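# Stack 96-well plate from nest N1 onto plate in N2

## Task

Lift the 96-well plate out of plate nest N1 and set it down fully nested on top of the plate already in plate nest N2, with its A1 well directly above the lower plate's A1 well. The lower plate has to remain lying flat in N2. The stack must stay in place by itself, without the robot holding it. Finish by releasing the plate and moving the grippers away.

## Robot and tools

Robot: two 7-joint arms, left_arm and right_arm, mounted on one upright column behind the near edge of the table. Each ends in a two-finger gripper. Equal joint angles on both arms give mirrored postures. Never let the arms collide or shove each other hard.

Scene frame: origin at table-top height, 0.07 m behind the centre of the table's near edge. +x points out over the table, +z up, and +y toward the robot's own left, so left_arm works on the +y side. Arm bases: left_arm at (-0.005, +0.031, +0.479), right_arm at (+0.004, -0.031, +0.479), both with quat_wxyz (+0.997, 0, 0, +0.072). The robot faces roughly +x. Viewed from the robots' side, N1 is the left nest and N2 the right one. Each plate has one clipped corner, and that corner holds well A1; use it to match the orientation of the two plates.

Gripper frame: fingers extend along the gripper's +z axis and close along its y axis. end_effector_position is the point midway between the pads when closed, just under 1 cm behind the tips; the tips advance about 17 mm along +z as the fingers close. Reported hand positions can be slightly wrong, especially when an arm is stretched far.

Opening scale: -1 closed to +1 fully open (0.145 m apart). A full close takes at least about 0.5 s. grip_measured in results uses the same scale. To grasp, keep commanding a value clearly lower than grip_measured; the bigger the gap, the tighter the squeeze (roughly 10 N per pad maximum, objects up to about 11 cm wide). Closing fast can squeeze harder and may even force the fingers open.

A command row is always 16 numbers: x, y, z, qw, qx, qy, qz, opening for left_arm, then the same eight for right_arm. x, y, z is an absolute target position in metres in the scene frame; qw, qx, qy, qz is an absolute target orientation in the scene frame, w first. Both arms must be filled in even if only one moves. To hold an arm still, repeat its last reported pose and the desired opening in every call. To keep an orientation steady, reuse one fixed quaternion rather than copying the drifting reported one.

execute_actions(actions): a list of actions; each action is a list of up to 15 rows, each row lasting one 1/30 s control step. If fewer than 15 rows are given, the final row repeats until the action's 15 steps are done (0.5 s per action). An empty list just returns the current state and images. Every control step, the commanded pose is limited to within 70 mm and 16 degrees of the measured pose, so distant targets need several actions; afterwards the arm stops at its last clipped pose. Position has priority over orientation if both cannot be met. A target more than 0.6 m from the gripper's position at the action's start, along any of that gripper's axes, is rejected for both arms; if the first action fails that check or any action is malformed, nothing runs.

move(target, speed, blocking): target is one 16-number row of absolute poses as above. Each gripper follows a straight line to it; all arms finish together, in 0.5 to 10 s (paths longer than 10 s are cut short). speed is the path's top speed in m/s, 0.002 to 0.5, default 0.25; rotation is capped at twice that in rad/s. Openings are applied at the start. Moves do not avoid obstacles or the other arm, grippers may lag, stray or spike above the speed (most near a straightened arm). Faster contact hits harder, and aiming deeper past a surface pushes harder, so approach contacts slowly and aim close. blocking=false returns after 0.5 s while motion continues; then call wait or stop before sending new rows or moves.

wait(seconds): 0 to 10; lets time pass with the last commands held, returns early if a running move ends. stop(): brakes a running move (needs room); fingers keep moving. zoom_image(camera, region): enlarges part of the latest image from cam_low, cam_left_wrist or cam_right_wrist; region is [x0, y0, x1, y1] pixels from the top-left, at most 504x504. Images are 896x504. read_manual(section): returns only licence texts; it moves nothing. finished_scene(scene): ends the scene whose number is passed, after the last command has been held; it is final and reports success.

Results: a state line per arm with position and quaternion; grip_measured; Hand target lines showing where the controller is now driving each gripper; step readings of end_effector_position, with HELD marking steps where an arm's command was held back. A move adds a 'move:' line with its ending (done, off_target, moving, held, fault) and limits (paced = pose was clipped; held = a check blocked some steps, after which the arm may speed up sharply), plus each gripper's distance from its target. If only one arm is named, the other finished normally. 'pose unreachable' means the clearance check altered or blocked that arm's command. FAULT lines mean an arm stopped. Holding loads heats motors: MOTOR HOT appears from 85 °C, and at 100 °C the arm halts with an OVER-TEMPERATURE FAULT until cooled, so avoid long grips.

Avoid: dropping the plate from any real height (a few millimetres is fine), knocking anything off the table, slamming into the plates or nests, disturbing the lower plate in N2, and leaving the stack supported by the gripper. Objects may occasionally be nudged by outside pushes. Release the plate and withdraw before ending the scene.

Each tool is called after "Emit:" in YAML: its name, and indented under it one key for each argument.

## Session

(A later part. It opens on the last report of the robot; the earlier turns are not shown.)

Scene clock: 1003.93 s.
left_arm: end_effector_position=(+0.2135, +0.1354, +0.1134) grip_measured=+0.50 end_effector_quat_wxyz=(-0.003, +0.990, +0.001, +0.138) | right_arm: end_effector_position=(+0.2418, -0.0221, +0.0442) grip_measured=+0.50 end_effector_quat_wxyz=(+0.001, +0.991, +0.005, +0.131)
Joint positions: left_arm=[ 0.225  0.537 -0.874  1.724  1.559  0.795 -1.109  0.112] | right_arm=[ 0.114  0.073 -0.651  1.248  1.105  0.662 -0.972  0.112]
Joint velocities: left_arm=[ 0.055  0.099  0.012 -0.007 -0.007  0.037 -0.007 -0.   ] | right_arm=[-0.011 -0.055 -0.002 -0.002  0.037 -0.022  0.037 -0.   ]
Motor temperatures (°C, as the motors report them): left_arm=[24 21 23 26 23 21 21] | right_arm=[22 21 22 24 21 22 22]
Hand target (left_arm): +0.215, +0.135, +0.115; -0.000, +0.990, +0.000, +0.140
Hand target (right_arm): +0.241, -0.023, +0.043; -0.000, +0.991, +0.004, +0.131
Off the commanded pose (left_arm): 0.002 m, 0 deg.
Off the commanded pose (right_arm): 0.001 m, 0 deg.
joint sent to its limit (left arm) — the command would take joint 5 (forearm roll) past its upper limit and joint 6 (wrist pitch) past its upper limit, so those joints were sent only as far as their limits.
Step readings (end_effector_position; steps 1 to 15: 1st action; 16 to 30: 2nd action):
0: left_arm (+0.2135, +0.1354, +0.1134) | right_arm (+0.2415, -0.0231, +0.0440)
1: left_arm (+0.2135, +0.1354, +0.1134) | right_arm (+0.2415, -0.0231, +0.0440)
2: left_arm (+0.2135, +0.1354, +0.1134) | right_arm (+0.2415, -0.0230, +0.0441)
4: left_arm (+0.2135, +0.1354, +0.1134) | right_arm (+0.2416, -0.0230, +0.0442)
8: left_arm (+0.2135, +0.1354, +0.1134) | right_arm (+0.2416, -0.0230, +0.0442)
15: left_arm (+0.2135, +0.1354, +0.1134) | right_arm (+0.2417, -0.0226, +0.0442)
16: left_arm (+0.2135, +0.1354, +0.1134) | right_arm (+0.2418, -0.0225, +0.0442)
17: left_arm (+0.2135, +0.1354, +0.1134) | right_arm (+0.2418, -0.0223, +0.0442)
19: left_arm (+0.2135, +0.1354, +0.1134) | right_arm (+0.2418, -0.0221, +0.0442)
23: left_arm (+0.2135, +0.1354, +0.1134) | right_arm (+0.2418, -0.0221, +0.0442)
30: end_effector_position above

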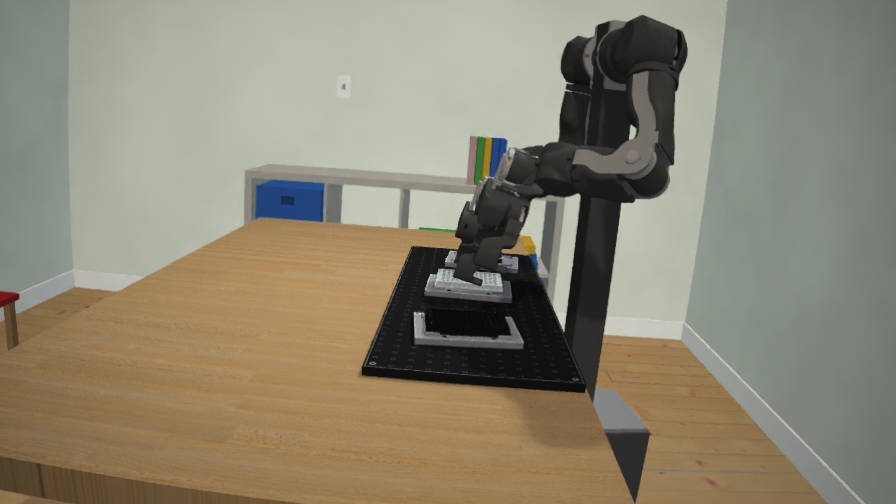

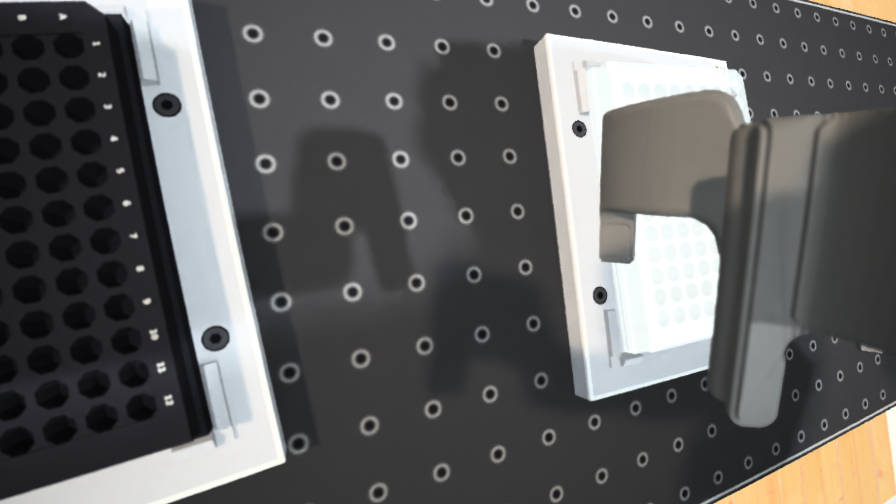

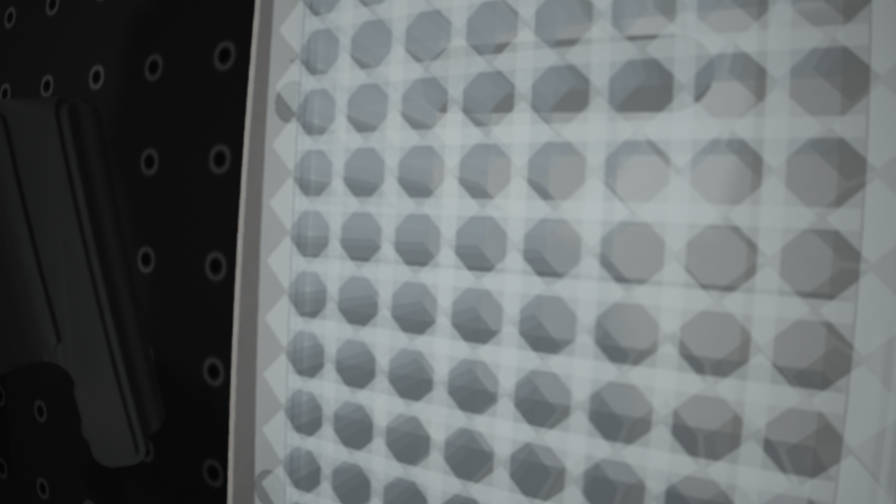

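Emit:
move:
  target: [0.215,0.135,0.115,0,0.990,0,0.139,0.5,0.2412,-0.0225,0.100,-0.0006,0.9914,0.0043,0.1305,0.5]
  speed: 0.05

Scene clock: 1011.80 s.
left_arm: end_effector_position=(+0.2135, +0.1354, +0.1134) grip_measured=+0.50 end_effector_quat_wxyz=(-0.003, +0.990, +0.001, +0.138) | right_arm: end_effector_position=(+0.2418, -0.0205, +0.1002) grip_measured=+0.50 end_effector_quat_wxyz=(-0.004, +0.991, +0.000, +0.131)
Joint positions: left_arm=[ 0.225  0.537 -0.874  1.724  1.559  0.795 -1.109  0.112] | right_arm=[ 0.082  0.09  -0.611  1.545  1.305  0.781 -1.278  0.112]
Joint velocities: left_arm=[ 0.033 -0.033  0.007 -0.002 -0.007  0.051 -0.081  0.   ] | right_arm=[-0.011 -0.033 -0.007 -0.002  0.007 -0.007 -0.007  0.   ]
Motor temperatures (°C, as the motors report them): left_arm=[24 21 23 26 23 21 21] | right_arm=[22 21 22 24 21 22 22]
Hand target (left_arm): +0.215, +0.135, +0.115; -0.000, +0.990, +0.000, +0.140
Hand target (right_arm): +0.241, -0.022, +0.100; -0.000, +0.991, +0.002, +0.130
Off the commanded pose (left_arm): 0.002 m, 0 deg.
Off the commanded pose (right_arm): 0.002 m, 1 deg.
joint sent to its limit (left arm) — the command would take joint 5 (forearm roll) past its upper limit and joint 6 (wrist pitch) past its upper limit, so those joints were sent only as far as their limits.
joint sent to its limit (right arm) — the command would take joint 6 (wrist pitch) past its upper limit, so that joint was sent only as far as its limit.
move: done

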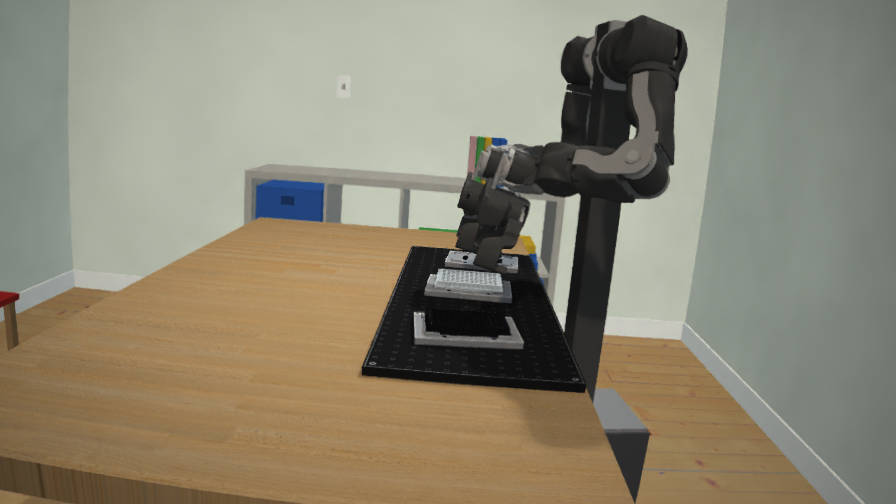

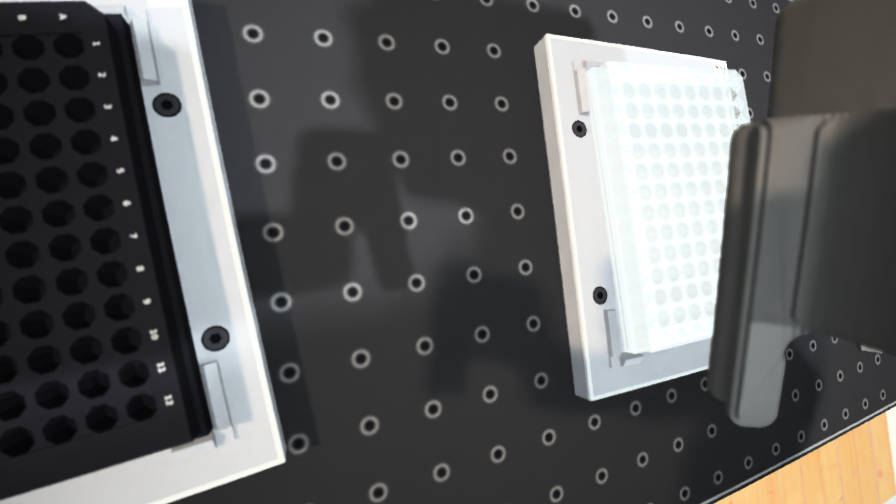

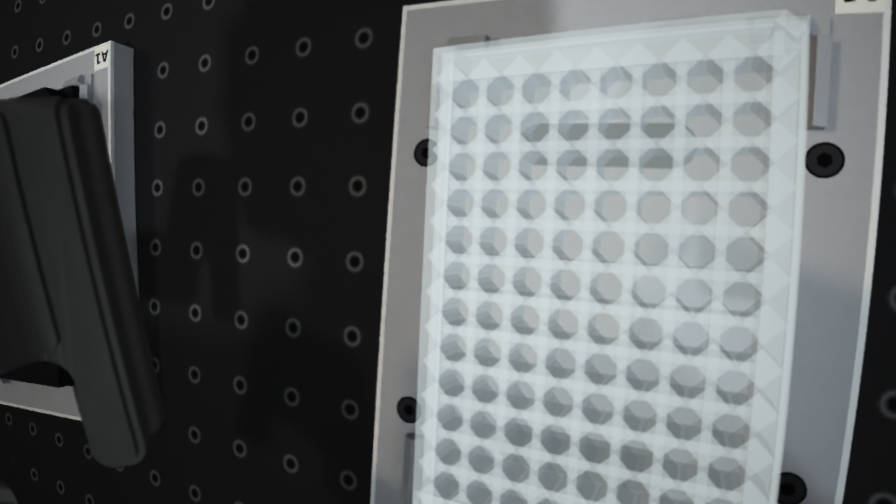

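Emit:
move:
  target: [0.215,0.135,0.115,0,0.990,0,0.139,0.5,0.20,-0.22,0.14,0,0.985,0,0.17,0.5]
  speed: 0.15

Emit:
zoom_image:
  camera: "cam_left_wrist"
  region: [520, 20, 800, 410]

Scene clock: 1024.80 s.
left_arm: end_effector_position=(+0.2135, +0.1354, +0.1134) grip_measured=+0.50 end_effector_quat_wxyz=(-0.003, +0.990, +0.001, +0.138) | right_arm: end_effector_position=(+0.1999, -0.2197, +0.1425) grip_measured=+0.50 end_effector_quat_wxyz=(+0.002, +0.986, +0.005, +0.168)
Joint positions: left_arm=[ 0.225  0.537 -0.874  1.724  1.559  0.795 -1.109  0.112] | right_arm=[-0.548  0.94  -0.142  2.026  1.459  0.674 -0.765  0.112]
Joint velocities: left_arm=[-0.121 -0.011  0.007  0.007 -0.022  0.081  0.037  0.   ] | right_arm=[-0.055 -0.033 -0.012  0.002 -0.007  0.051 -0.007 -0.   ]
Motor temperatures (°C, as the motors report them): left_arm=[24 21 23 26 23 21 21] | right_arm=[22 21 22 25 21 22 22]
Hand target (left_arm): +0.215, +0.135, +0.115; -0.000, +0.990, +0.000, +0.140
Hand target (right_arm): +0.200, -0.218, +0.142; -0.002, +0.986, +0.005, +0.169
Off the commanded pose (left_arm): 0.002 m, 0 deg.
Off the commanded pose (right_arm): 0.002 m, 1 deg.
joint sent to its limit (left arm) — the command would take joint 5 (forearm roll) past its upper limit and joint 6 (wrist pitch) past its upper limit, so those joints were sent only as far as their limits.
move: done

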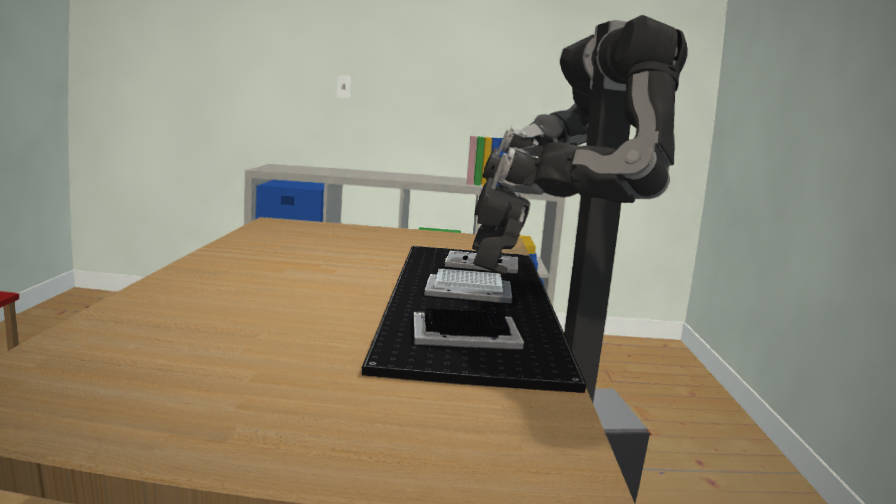

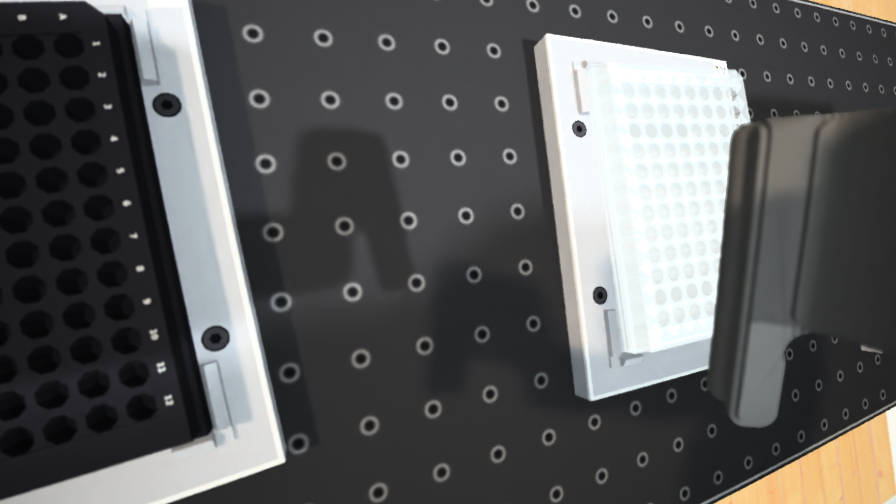

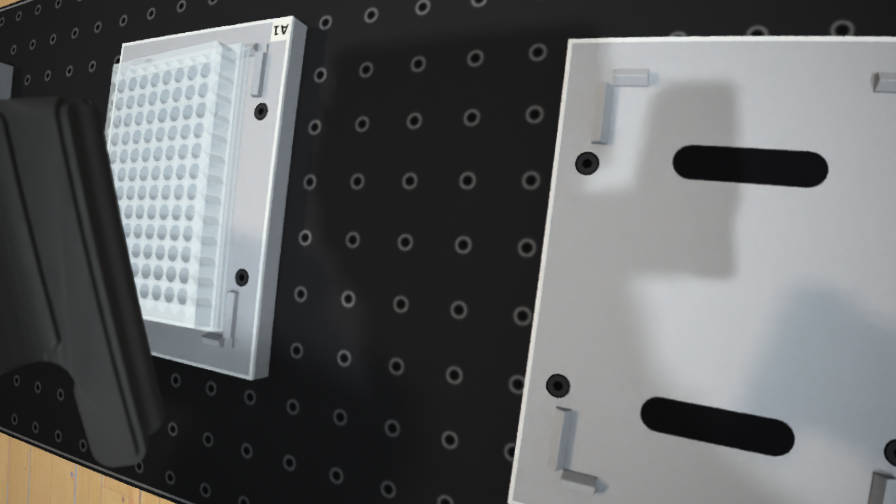

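Region (520, 20, 800, 410) of cam_left_wrist's 896x504 image, scaled by 1.292, with more detail than that image has; it fills the left 362 columns of this view, and the rest is white.

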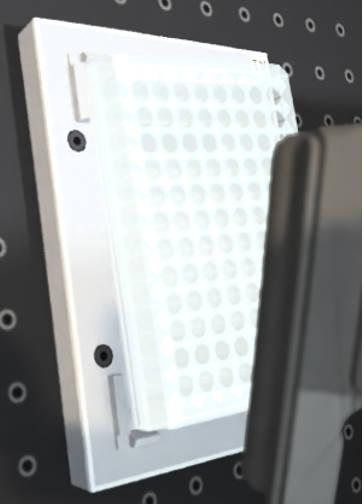

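Emit:
move:
  target: [0.242,0.235,0.10,-0.0080,0.9896,0.0605,0.1303,0.5,0.20,-0.22,0.14,0,0.985,0,0.17,0.5]
  speed: 0.1

Scene clock: 1052.70 s.
left_arm: end_effector_position=(+0.2415, +0.2352, +0.0995) grip_measured=+0.50 end_effector_quat_wxyz=(-0.011, +0.990, +0.060, +0.128) | right_arm: end_effector_position=(+0.2013, -0.2209, +0.1416) grip_measured=+0.50 end_effector_quat_wxyz=(+0.003, +0.985, +0.001, +0.172)
Joint positions: left_arm=[ 0.361  0.745 -0.863  1.466  1.551  0.797 -0.734  0.112] | right_arm=[-0.548  0.938 -0.142  2.02   1.451  0.663 -0.759  0.112]
Joint velocities: left_arm=[ 0.033 -0.033 -0.012  0.007  0.037  0.022 -0.022 -0.   ] | right_arm=[-0.011  0.033  0.007  0.007 -0.022  0.037  0.007 -0.   ]
Motor temperatures (°C, as the motors report them): left_arm=[25 21 23 26 23 21 21] | right_arm=[22 22 22 25 21 22 22]
Hand target (left_arm): +0.241, +0.234, +0.099; -0.008, +0.990, +0.058, +0.127
Hand target (right_arm): +0.200, -0.220, +0.140; +0.000, +0.985, -0.000, +0.170
Off the commanded pose (left_arm): 0.001 m, 0 deg.
Off the commanded pose (right_arm): 0.002 m, 0 deg.
joint sent to its limit (left arm) — the command would take joint 6 (wrist pitch) past its upper limit, so that joint was sent only as far as its limit.
move: done

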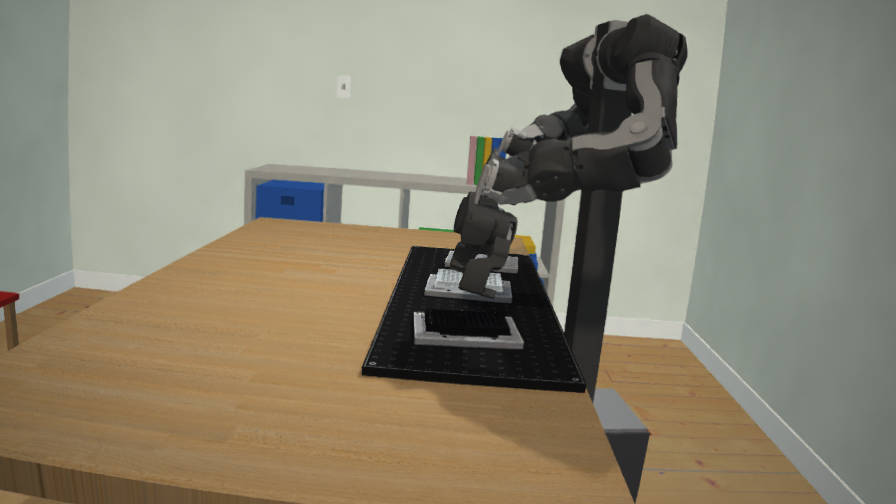

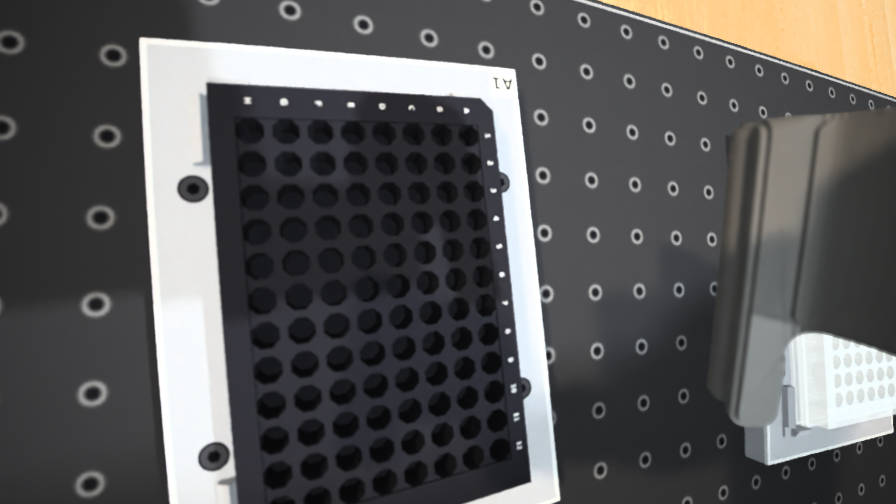

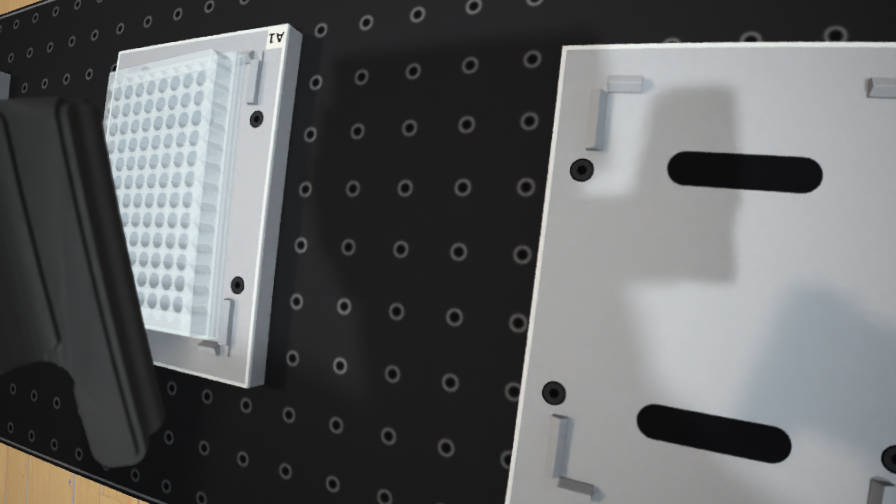

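Emit:
move:
  target: [0.242,0.235,0.046,-0.0080,0.9896,0.0605,0.1303,0.5,0.20,-0.22,0.14,0,0.985,0,0.17,0.5]
  speed: 0.03

Scene clock: 1069.83 s.
left_arm: end_effector_position=(+0.2406, +0.2351, +0.0452) grip_measured=+0.50 end_effector_quat_wxyz=(-0.009, +0.990, +0.062, +0.126) | right_arm: end_effector_position=(+0.2013, -0.2208, +0.1416) grip_measured=+0.50 end_effector_quat_wxyz=(+0.003, +0.985, +0.001, +0.172)
Joint positions: left_arm=[ 0.364  0.616 -0.93   1.175  1.333  0.692 -0.496  0.112] | right_arm=[-0.548  0.938 -0.142  2.02   1.451  0.663 -0.759  0.112]
Joint velocities: left_arm=[ 0.033 -0.033 -0.007 -0.027  0.022  0.007  0.051  0.   ] | right_arm=[ 0.055 -0.033 -0.012 -0.007 -0.037 -0.022 -0.022 -0.   ]
Motor temperatures (°C, as the motors report them): left_arm=[25 21 23 25 23 21 21] | right_arm=[22 22 22 24 21 22 22]
Hand target (left_arm): +0.242, +0.234, +0.046; -0.007, +0.990, +0.062, +0.128
Hand target (right_arm): +0.200, -0.220, +0.140; -0.000, +0.985, +0.000, +0.170
Off the commanded pose (left_arm): 0.002 m, 1 deg.
Off the commanded pose (right_arm): 0.002 m, 0 deg.
move: done

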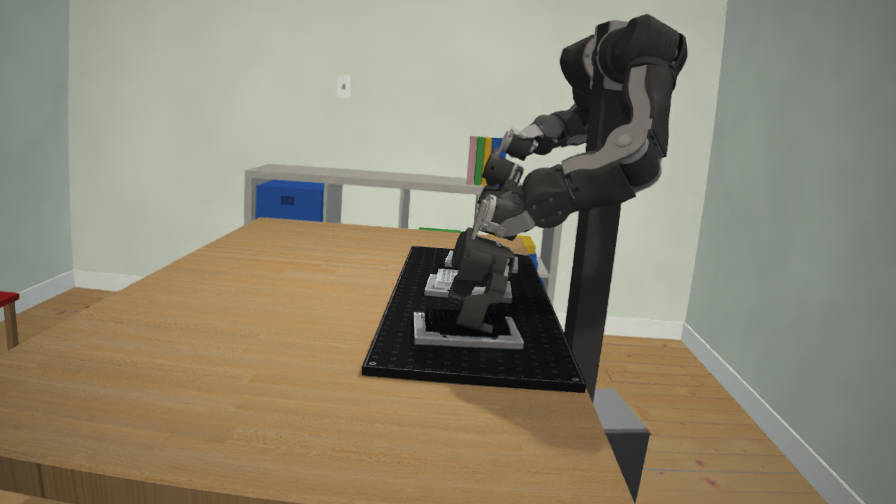

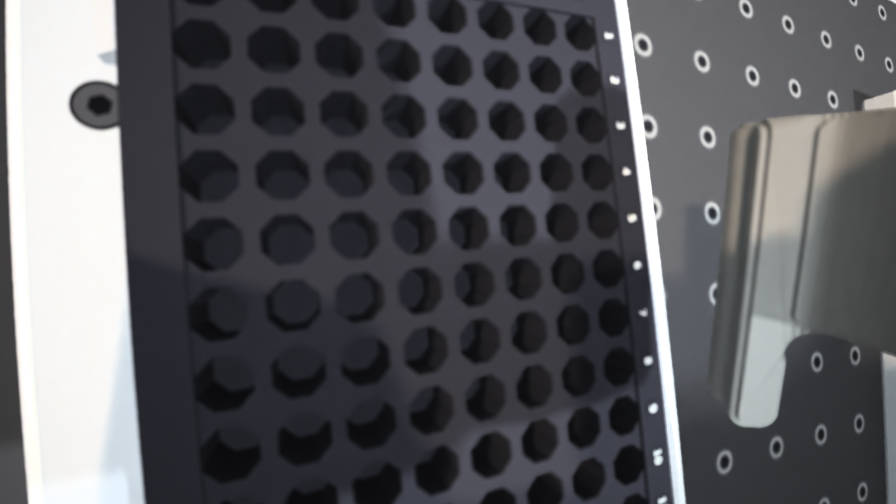

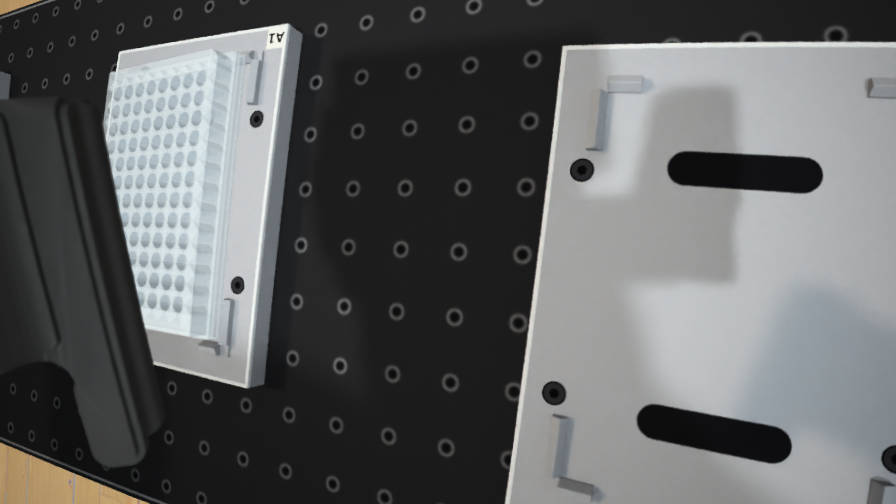

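Emit:
zoom_image:
  camera: "cam_left_wrist"
  region: [540, 0, 740, 504]

Region (540, 0, 740, 504) of cam_left_wrist's 896x504 image, scaled by 1.000; it fills the left 200 columns of this view, and the rest is white.

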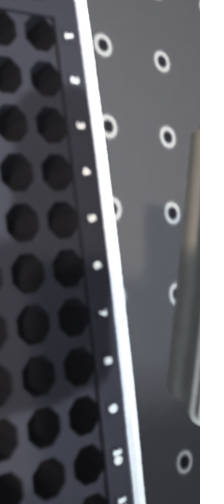

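Emit:
zoom_image:
  camera: "cam_left_wrist"
  region: [100, 200, 400, 500]

Emit:
zoom_image:
  camera: "cam_left_wrist"
  region: [400, 200, 700, 500]

Region (100, 200, 400, 500) of cam_left_wrist's 896x504 image, scaled by 1.680, with more detail than that image has.

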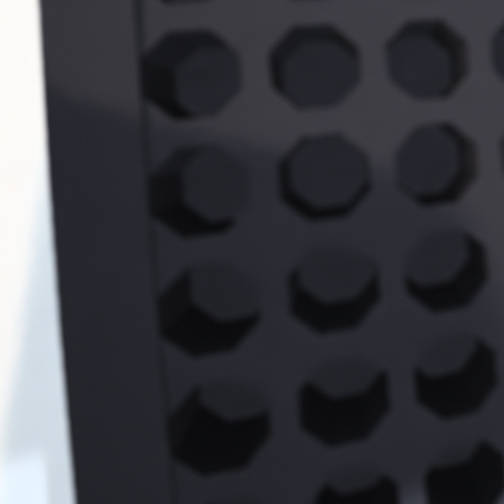

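Region (400, 200, 700, 500) of cam_left_wrist's 896x504 image, scaled by 1.680, with more detail than that image has.

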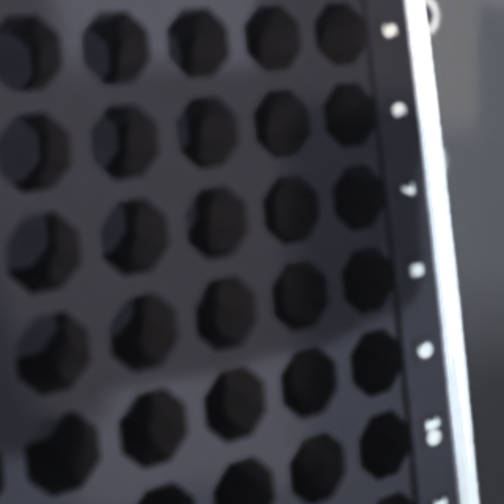

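Emit:
move:
  target: [0.242,0.235,0.10,-0.0080,0.9896,0.0605,0.1303,0.5,0.20,-0.22,0.14,0,0.985,0,0.17,0.5]
  speed: 0.08

Emit:
move:
  target: [0.238,-0.019,0.095,0,0.9914,0,0.1305,0.5,0.20,-0.22,0.14,0,0.985,0,0.17,0.5]
  speed: 0.12

Scene clock: 1122.27 s.
left_arm: end_effector_position=(+0.2431, +0.2362, +0.1010) grip_measured=+0.50 end_effector_quat_wxyz=(-0.007, +0.989, +0.061, +0.135) | right_arm: end_effector_position=(+0.2013, -0.2208, +0.1416) grip_measured=+0.50 end_effector_quat_wxyz=(+0.003, +0.985, +0.001, +0.172)
Joint positions: left_arm=[ 0.351  0.747 -0.846  1.47   1.534  0.795 -0.717  0.112] | right_arm=[-0.548  0.938 -0.142  2.02   1.451  0.663 -0.759  0.112]
Joint velocities: left_arm=[-0.055 -0.121  0.007  0.002 -0.007 -0.037  0.037  0.   ] | right_arm=[-0.077  0.011 -0.017 -0.012 -0.022  0.022 -0.022  0.   ]
Motor temperatures (°C, as the motors report them): left_arm=[25 21 23 25 23 21 21] | right_arm=[21 22 22 24 21 22 22]
Hand target (left_arm): +0.242, +0.236, +0.101; -0.009, +0.989, +0.060, +0.132
Hand target (right_arm): +0.200, -0.220, +0.140; -0.000, +0.985, +0.000, +0.170
Off the commanded pose (left_arm): 0.002 m, 1 deg.
Off the commanded pose (right_arm): 0.002 m, 0 deg.
joint sent to its limit (left arm) — the command would take joint 6 (wrist pitch) past its upper limit, so that joint was sent only as far as its limit.
move: done

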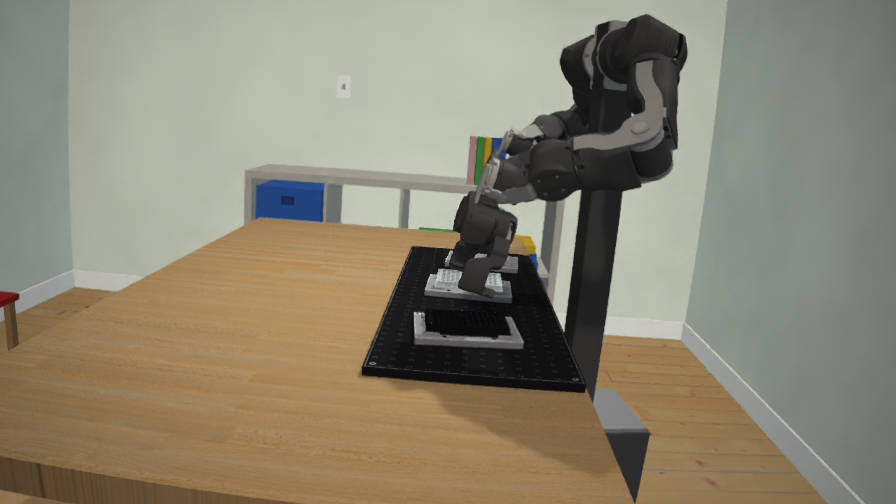

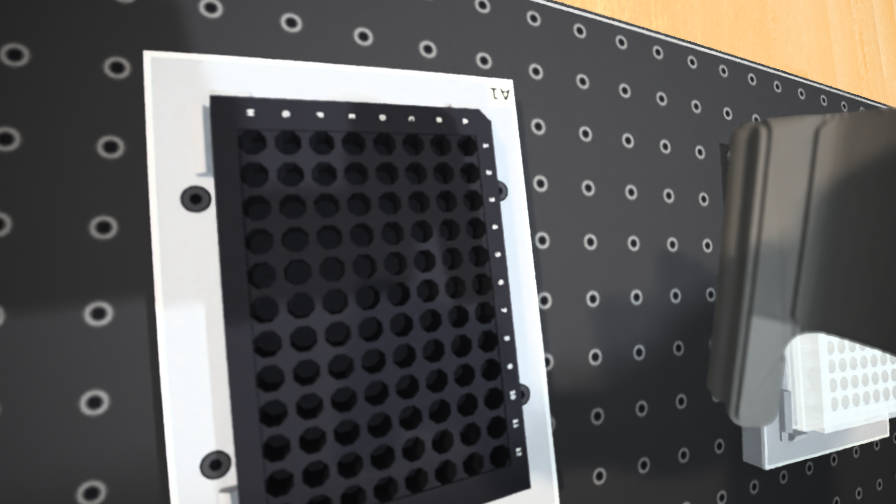

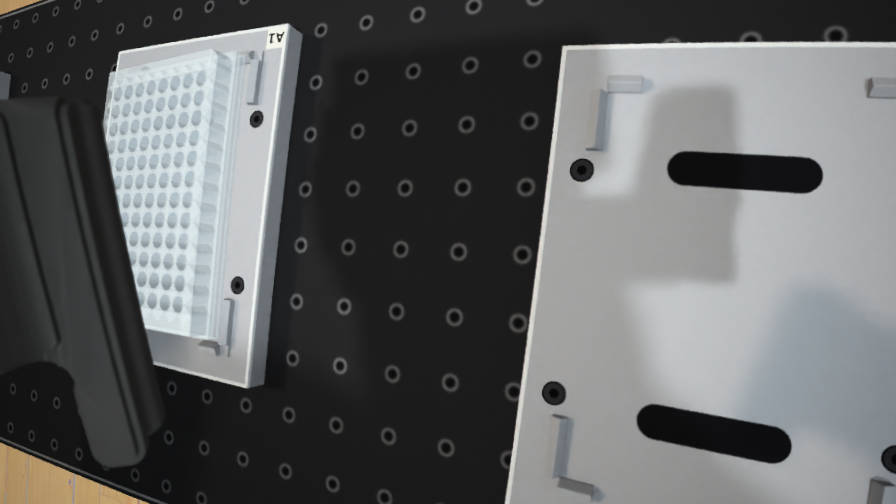

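Scene clock: 1124.77 s.
left_arm: end_effector_position=(+0.2373, -0.0198, +0.0963) grip_measured=+0.50 end_effector_quat_wxyz=(+0.005, +0.991, +0.002, +0.131) | right_arm: end_effector_position=(+0.2013, -0.2209, +0.1417) grip_measured=+0.50 end_effector_quat_wxyz=(+0.003, +0.985, +0.001, +0.172)
Joint positions: left_arm=[ 0.335 -0.095 -1.014  1.228  1.398  0.671 -1.234  0.112] | right_arm=[-0.548  0.938 -0.142  2.02   1.451  0.663 -0.759  0.112]
Joint velocities: left_arm=[-0.033  0.033  0.002 -0.007 -0.007 -0.066 -0.081 -0.   ] | right_arm=[ 0.011  0.077  0.012 -0.017 -0.007 -0.007 -0.022  0.   ]
Motor temperatures (°C, as the motors report them): left_arm=[25 21 23 25 23 21 21] | right_arm=[21 22 22 24 21 22 22]
Hand target (left_arm): +0.238, -0.018, +0.096; +0.002, +0.991, +0.004, +0.132
Hand target (right_arm): +0.200, -0.220, +0.140; +0.000, +0.985, +0.000, +0.170
Off the commanded pose (left_arm): 0.002 m, 1 deg.
Off the commanded pose (right_arm): 0.002 m, 0 deg.
move: done

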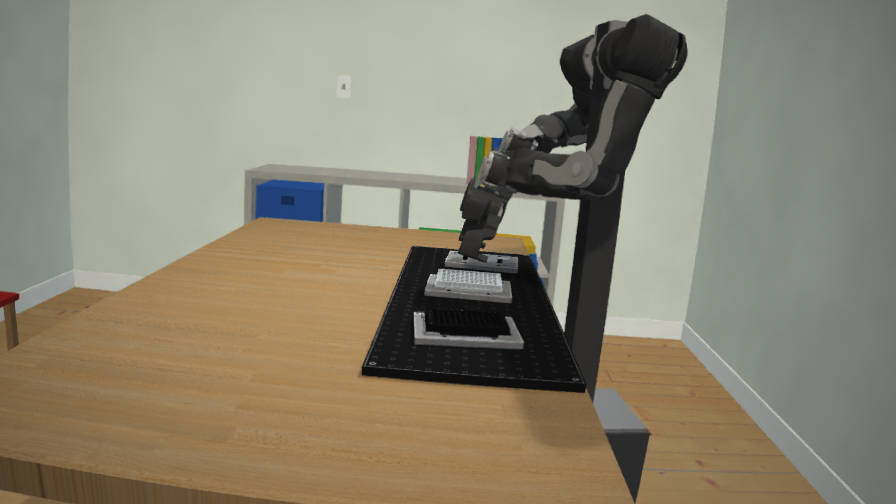

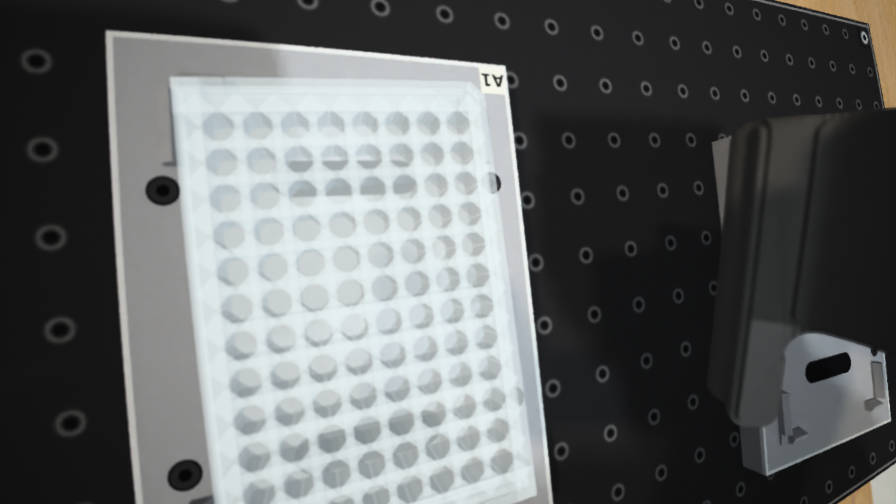

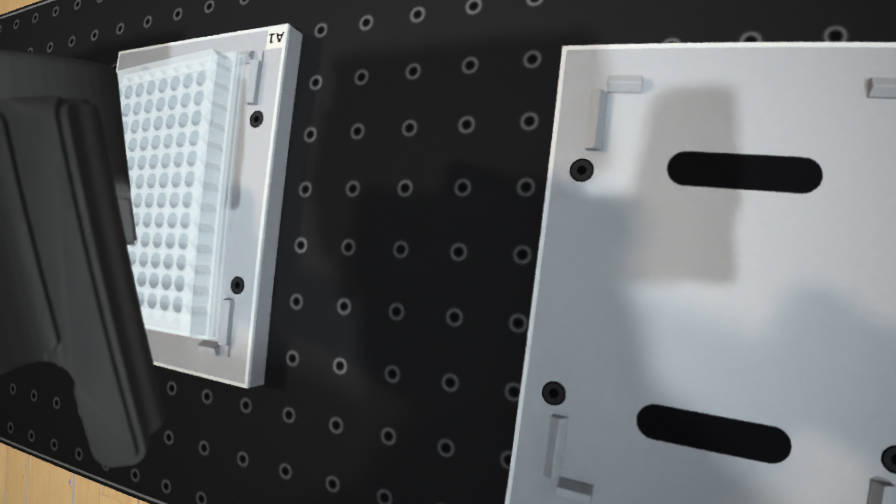

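Emit:
move:
  target: [0.238,-0.019,0.050,0,0.9914,0,0.1305,0.5,0.20,-0.22,0.14,0,0.985,0,0.17,0.5]
  speed: 0.03

Scene clock: 1150.60 s.
left_arm: end_effector_position=(+0.2361, -0.0192, +0.0491) grip_measured=+0.50 end_effector_quat_wxyz=(-0.001, +0.992, -0.001, +0.126) | right_arm: end_effector_position=(+0.2013, -0.2209, +0.1417) grip_measured=+0.50 end_effector_quat_wxyz=(+0.003, +0.985, +0.001, +0.172)
Joint positions: left_arm=[ 0.366 -0.139 -1.083  0.944  1.292  0.569 -0.992  0.112] | right_arm=[-0.548  0.938 -0.142  2.02   1.451  0.663 -0.759  0.112]
Joint velocities: left_arm=[ 0.033  0.011  0.012  0.017  0.037 -0.081  0.022  0.   ] | right_arm=[-0.033 -0.099 -0.012  0.007  0.022  0.066 -0.022 -0.   ]
Motor temperatures (°C, as the motors report them): left_arm=[25 21 23 25 23 21 21] | right_arm=[21 22 22 24 21 22 22]
Hand target (left_arm): +0.237, -0.020, +0.050; +0.001, +0.992, -0.001, +0.128
Hand target (right_arm): +0.200, -0.220, +0.140; -0.000, +0.985, +0.000, +0.170
Off the commanded pose (left_arm): 0.002 m, 1 deg.
Off the commanded pose (right_arm): 0.002 m, 0 deg.
move: done

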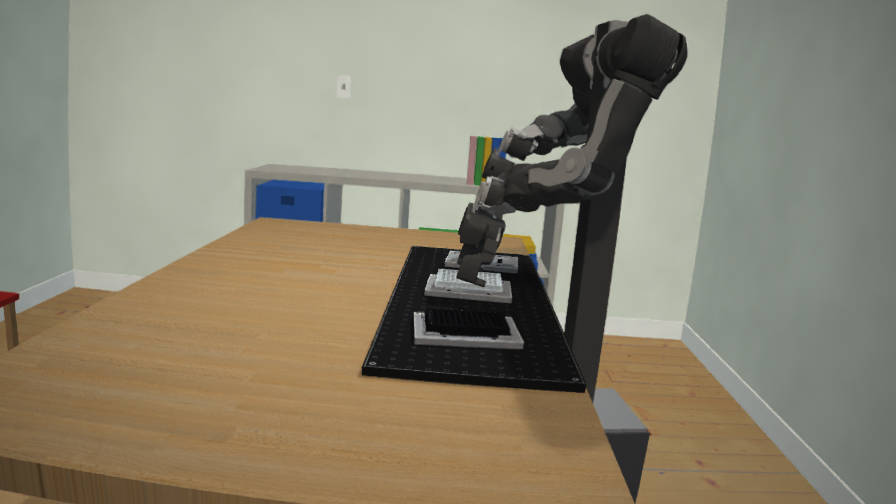

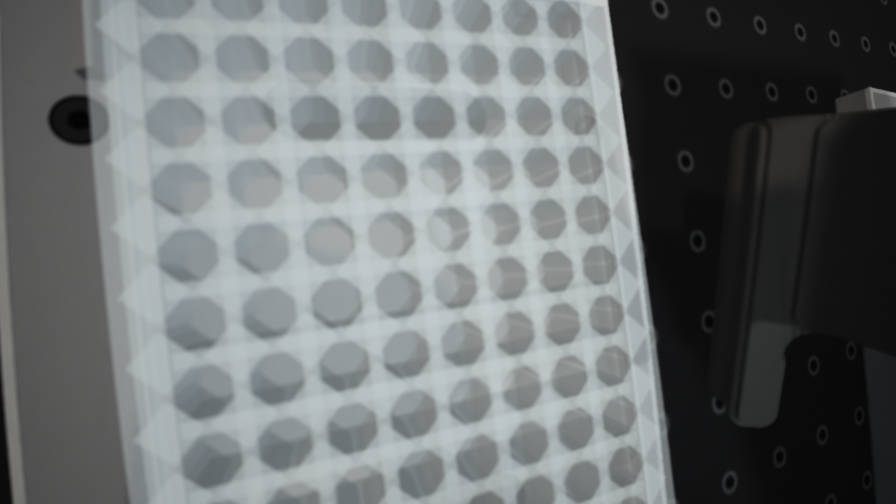

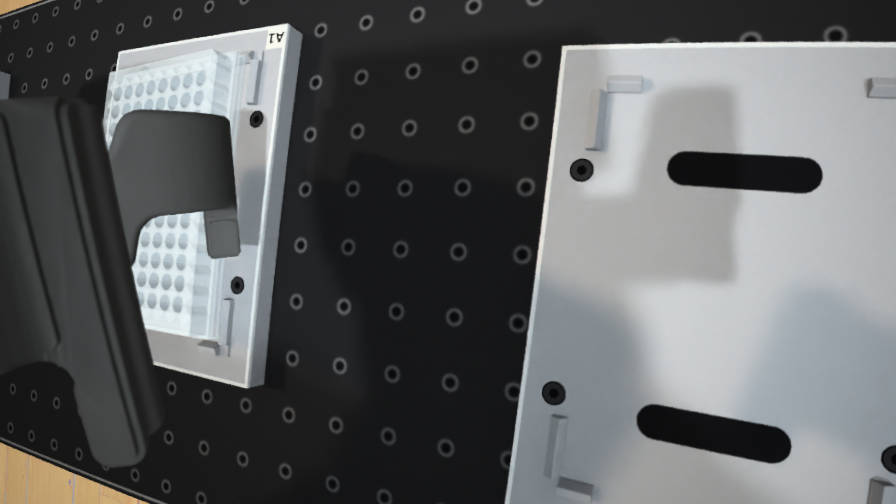

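Emit:
move:
  target: [0.238,-0.021,0.0445,0,0.9914,0,0.1305,0.5,0.20,-0.22,0.14,0,0.985,0,0.17,0.5]
  speed: 0.01

Scene clock: 1172.40 s.
left_arm: end_effector_position=(+0.2367, -0.0199, +0.0440) grip_measured=+0.50 end_effector_quat_wxyz=(-0.002, +0.992, +0.000, +0.128) | right_arm: end_effector_position=(+0.2013, -0.2209, +0.1417) grip_measured=+0.50 end_effector_quat_wxyz=(+0.003, +0.985, +0.001, +0.172)
Joint positions: left_arm=[ 0.37  -0.153 -1.086  0.901  1.273  0.551 -0.962  0.112] | right_arm=[-0.548  0.938 -0.142  2.02   1.451  0.663 -0.759  0.112]
Joint velocities: left_arm=[-0.033 -0.011 -0.002  0.002  0.007 -0.007  0.007  0.   ] | right_arm=[-0.055 -0.011 -0.002 -0.012  0.007 -0.066  0.007  0.   ]
Motor temperatures (°C, as the motors report them): left_arm=[25 21 23 25 23 21 21] | right_arm=[21 22 22 24 21 22 22]
Hand target (left_arm): +0.238, -0.021, +0.044; -0.000, +0.991, -0.000, +0.130
Hand target (right_arm): +0.200, -0.220, +0.140; -0.000, +0.985, +0.000, +0.170
Off the commanded pose (left_arm): 0.002 m, 0 deg.
Off the commanded pose (right_arm): 0.002 m, 0 deg.
move: done

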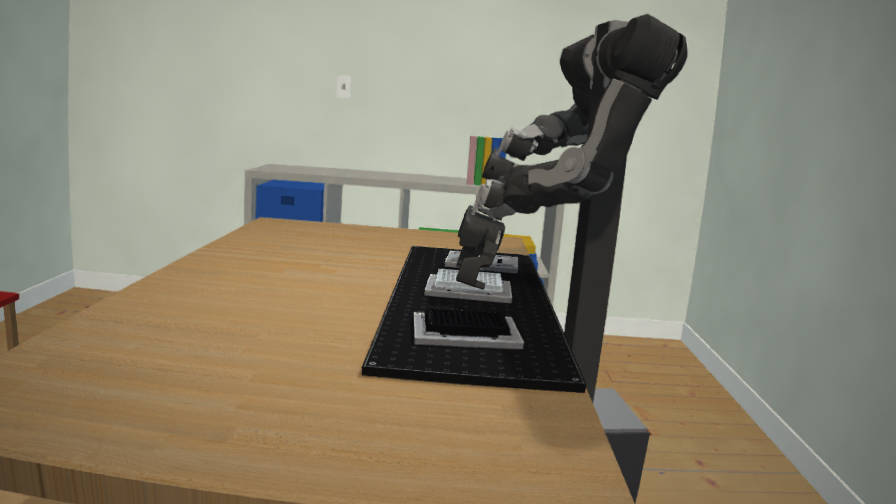

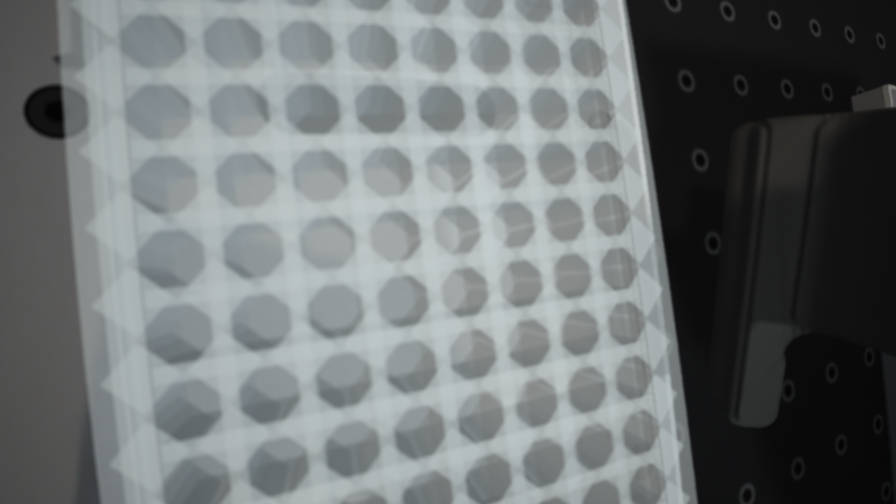

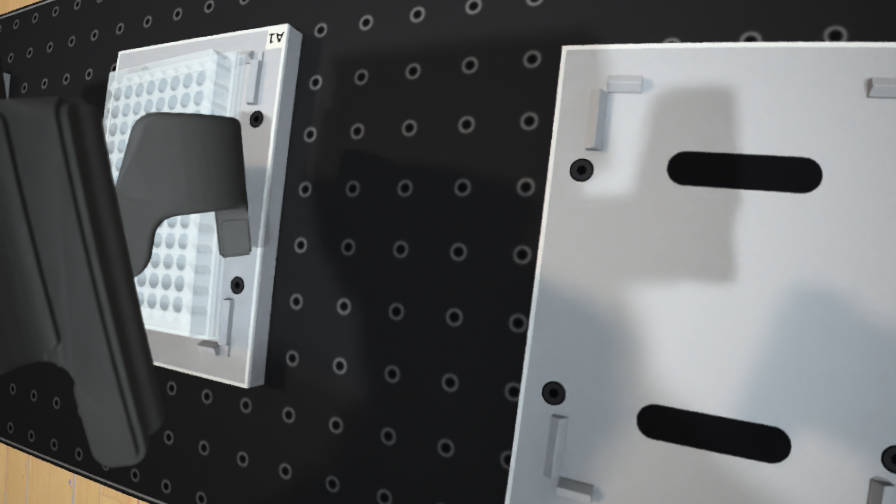

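Emit:
execute_actions:
  actions:
    - [[0.238,-0.022,0.0445,0,0.9914,0,0.1305,0.47],[0.238,-0.022,0.0445,0,0.9914,0,0.1305,0.44,0.20,-0.22,0.14,0,0.985,0,0.17,0.5]]



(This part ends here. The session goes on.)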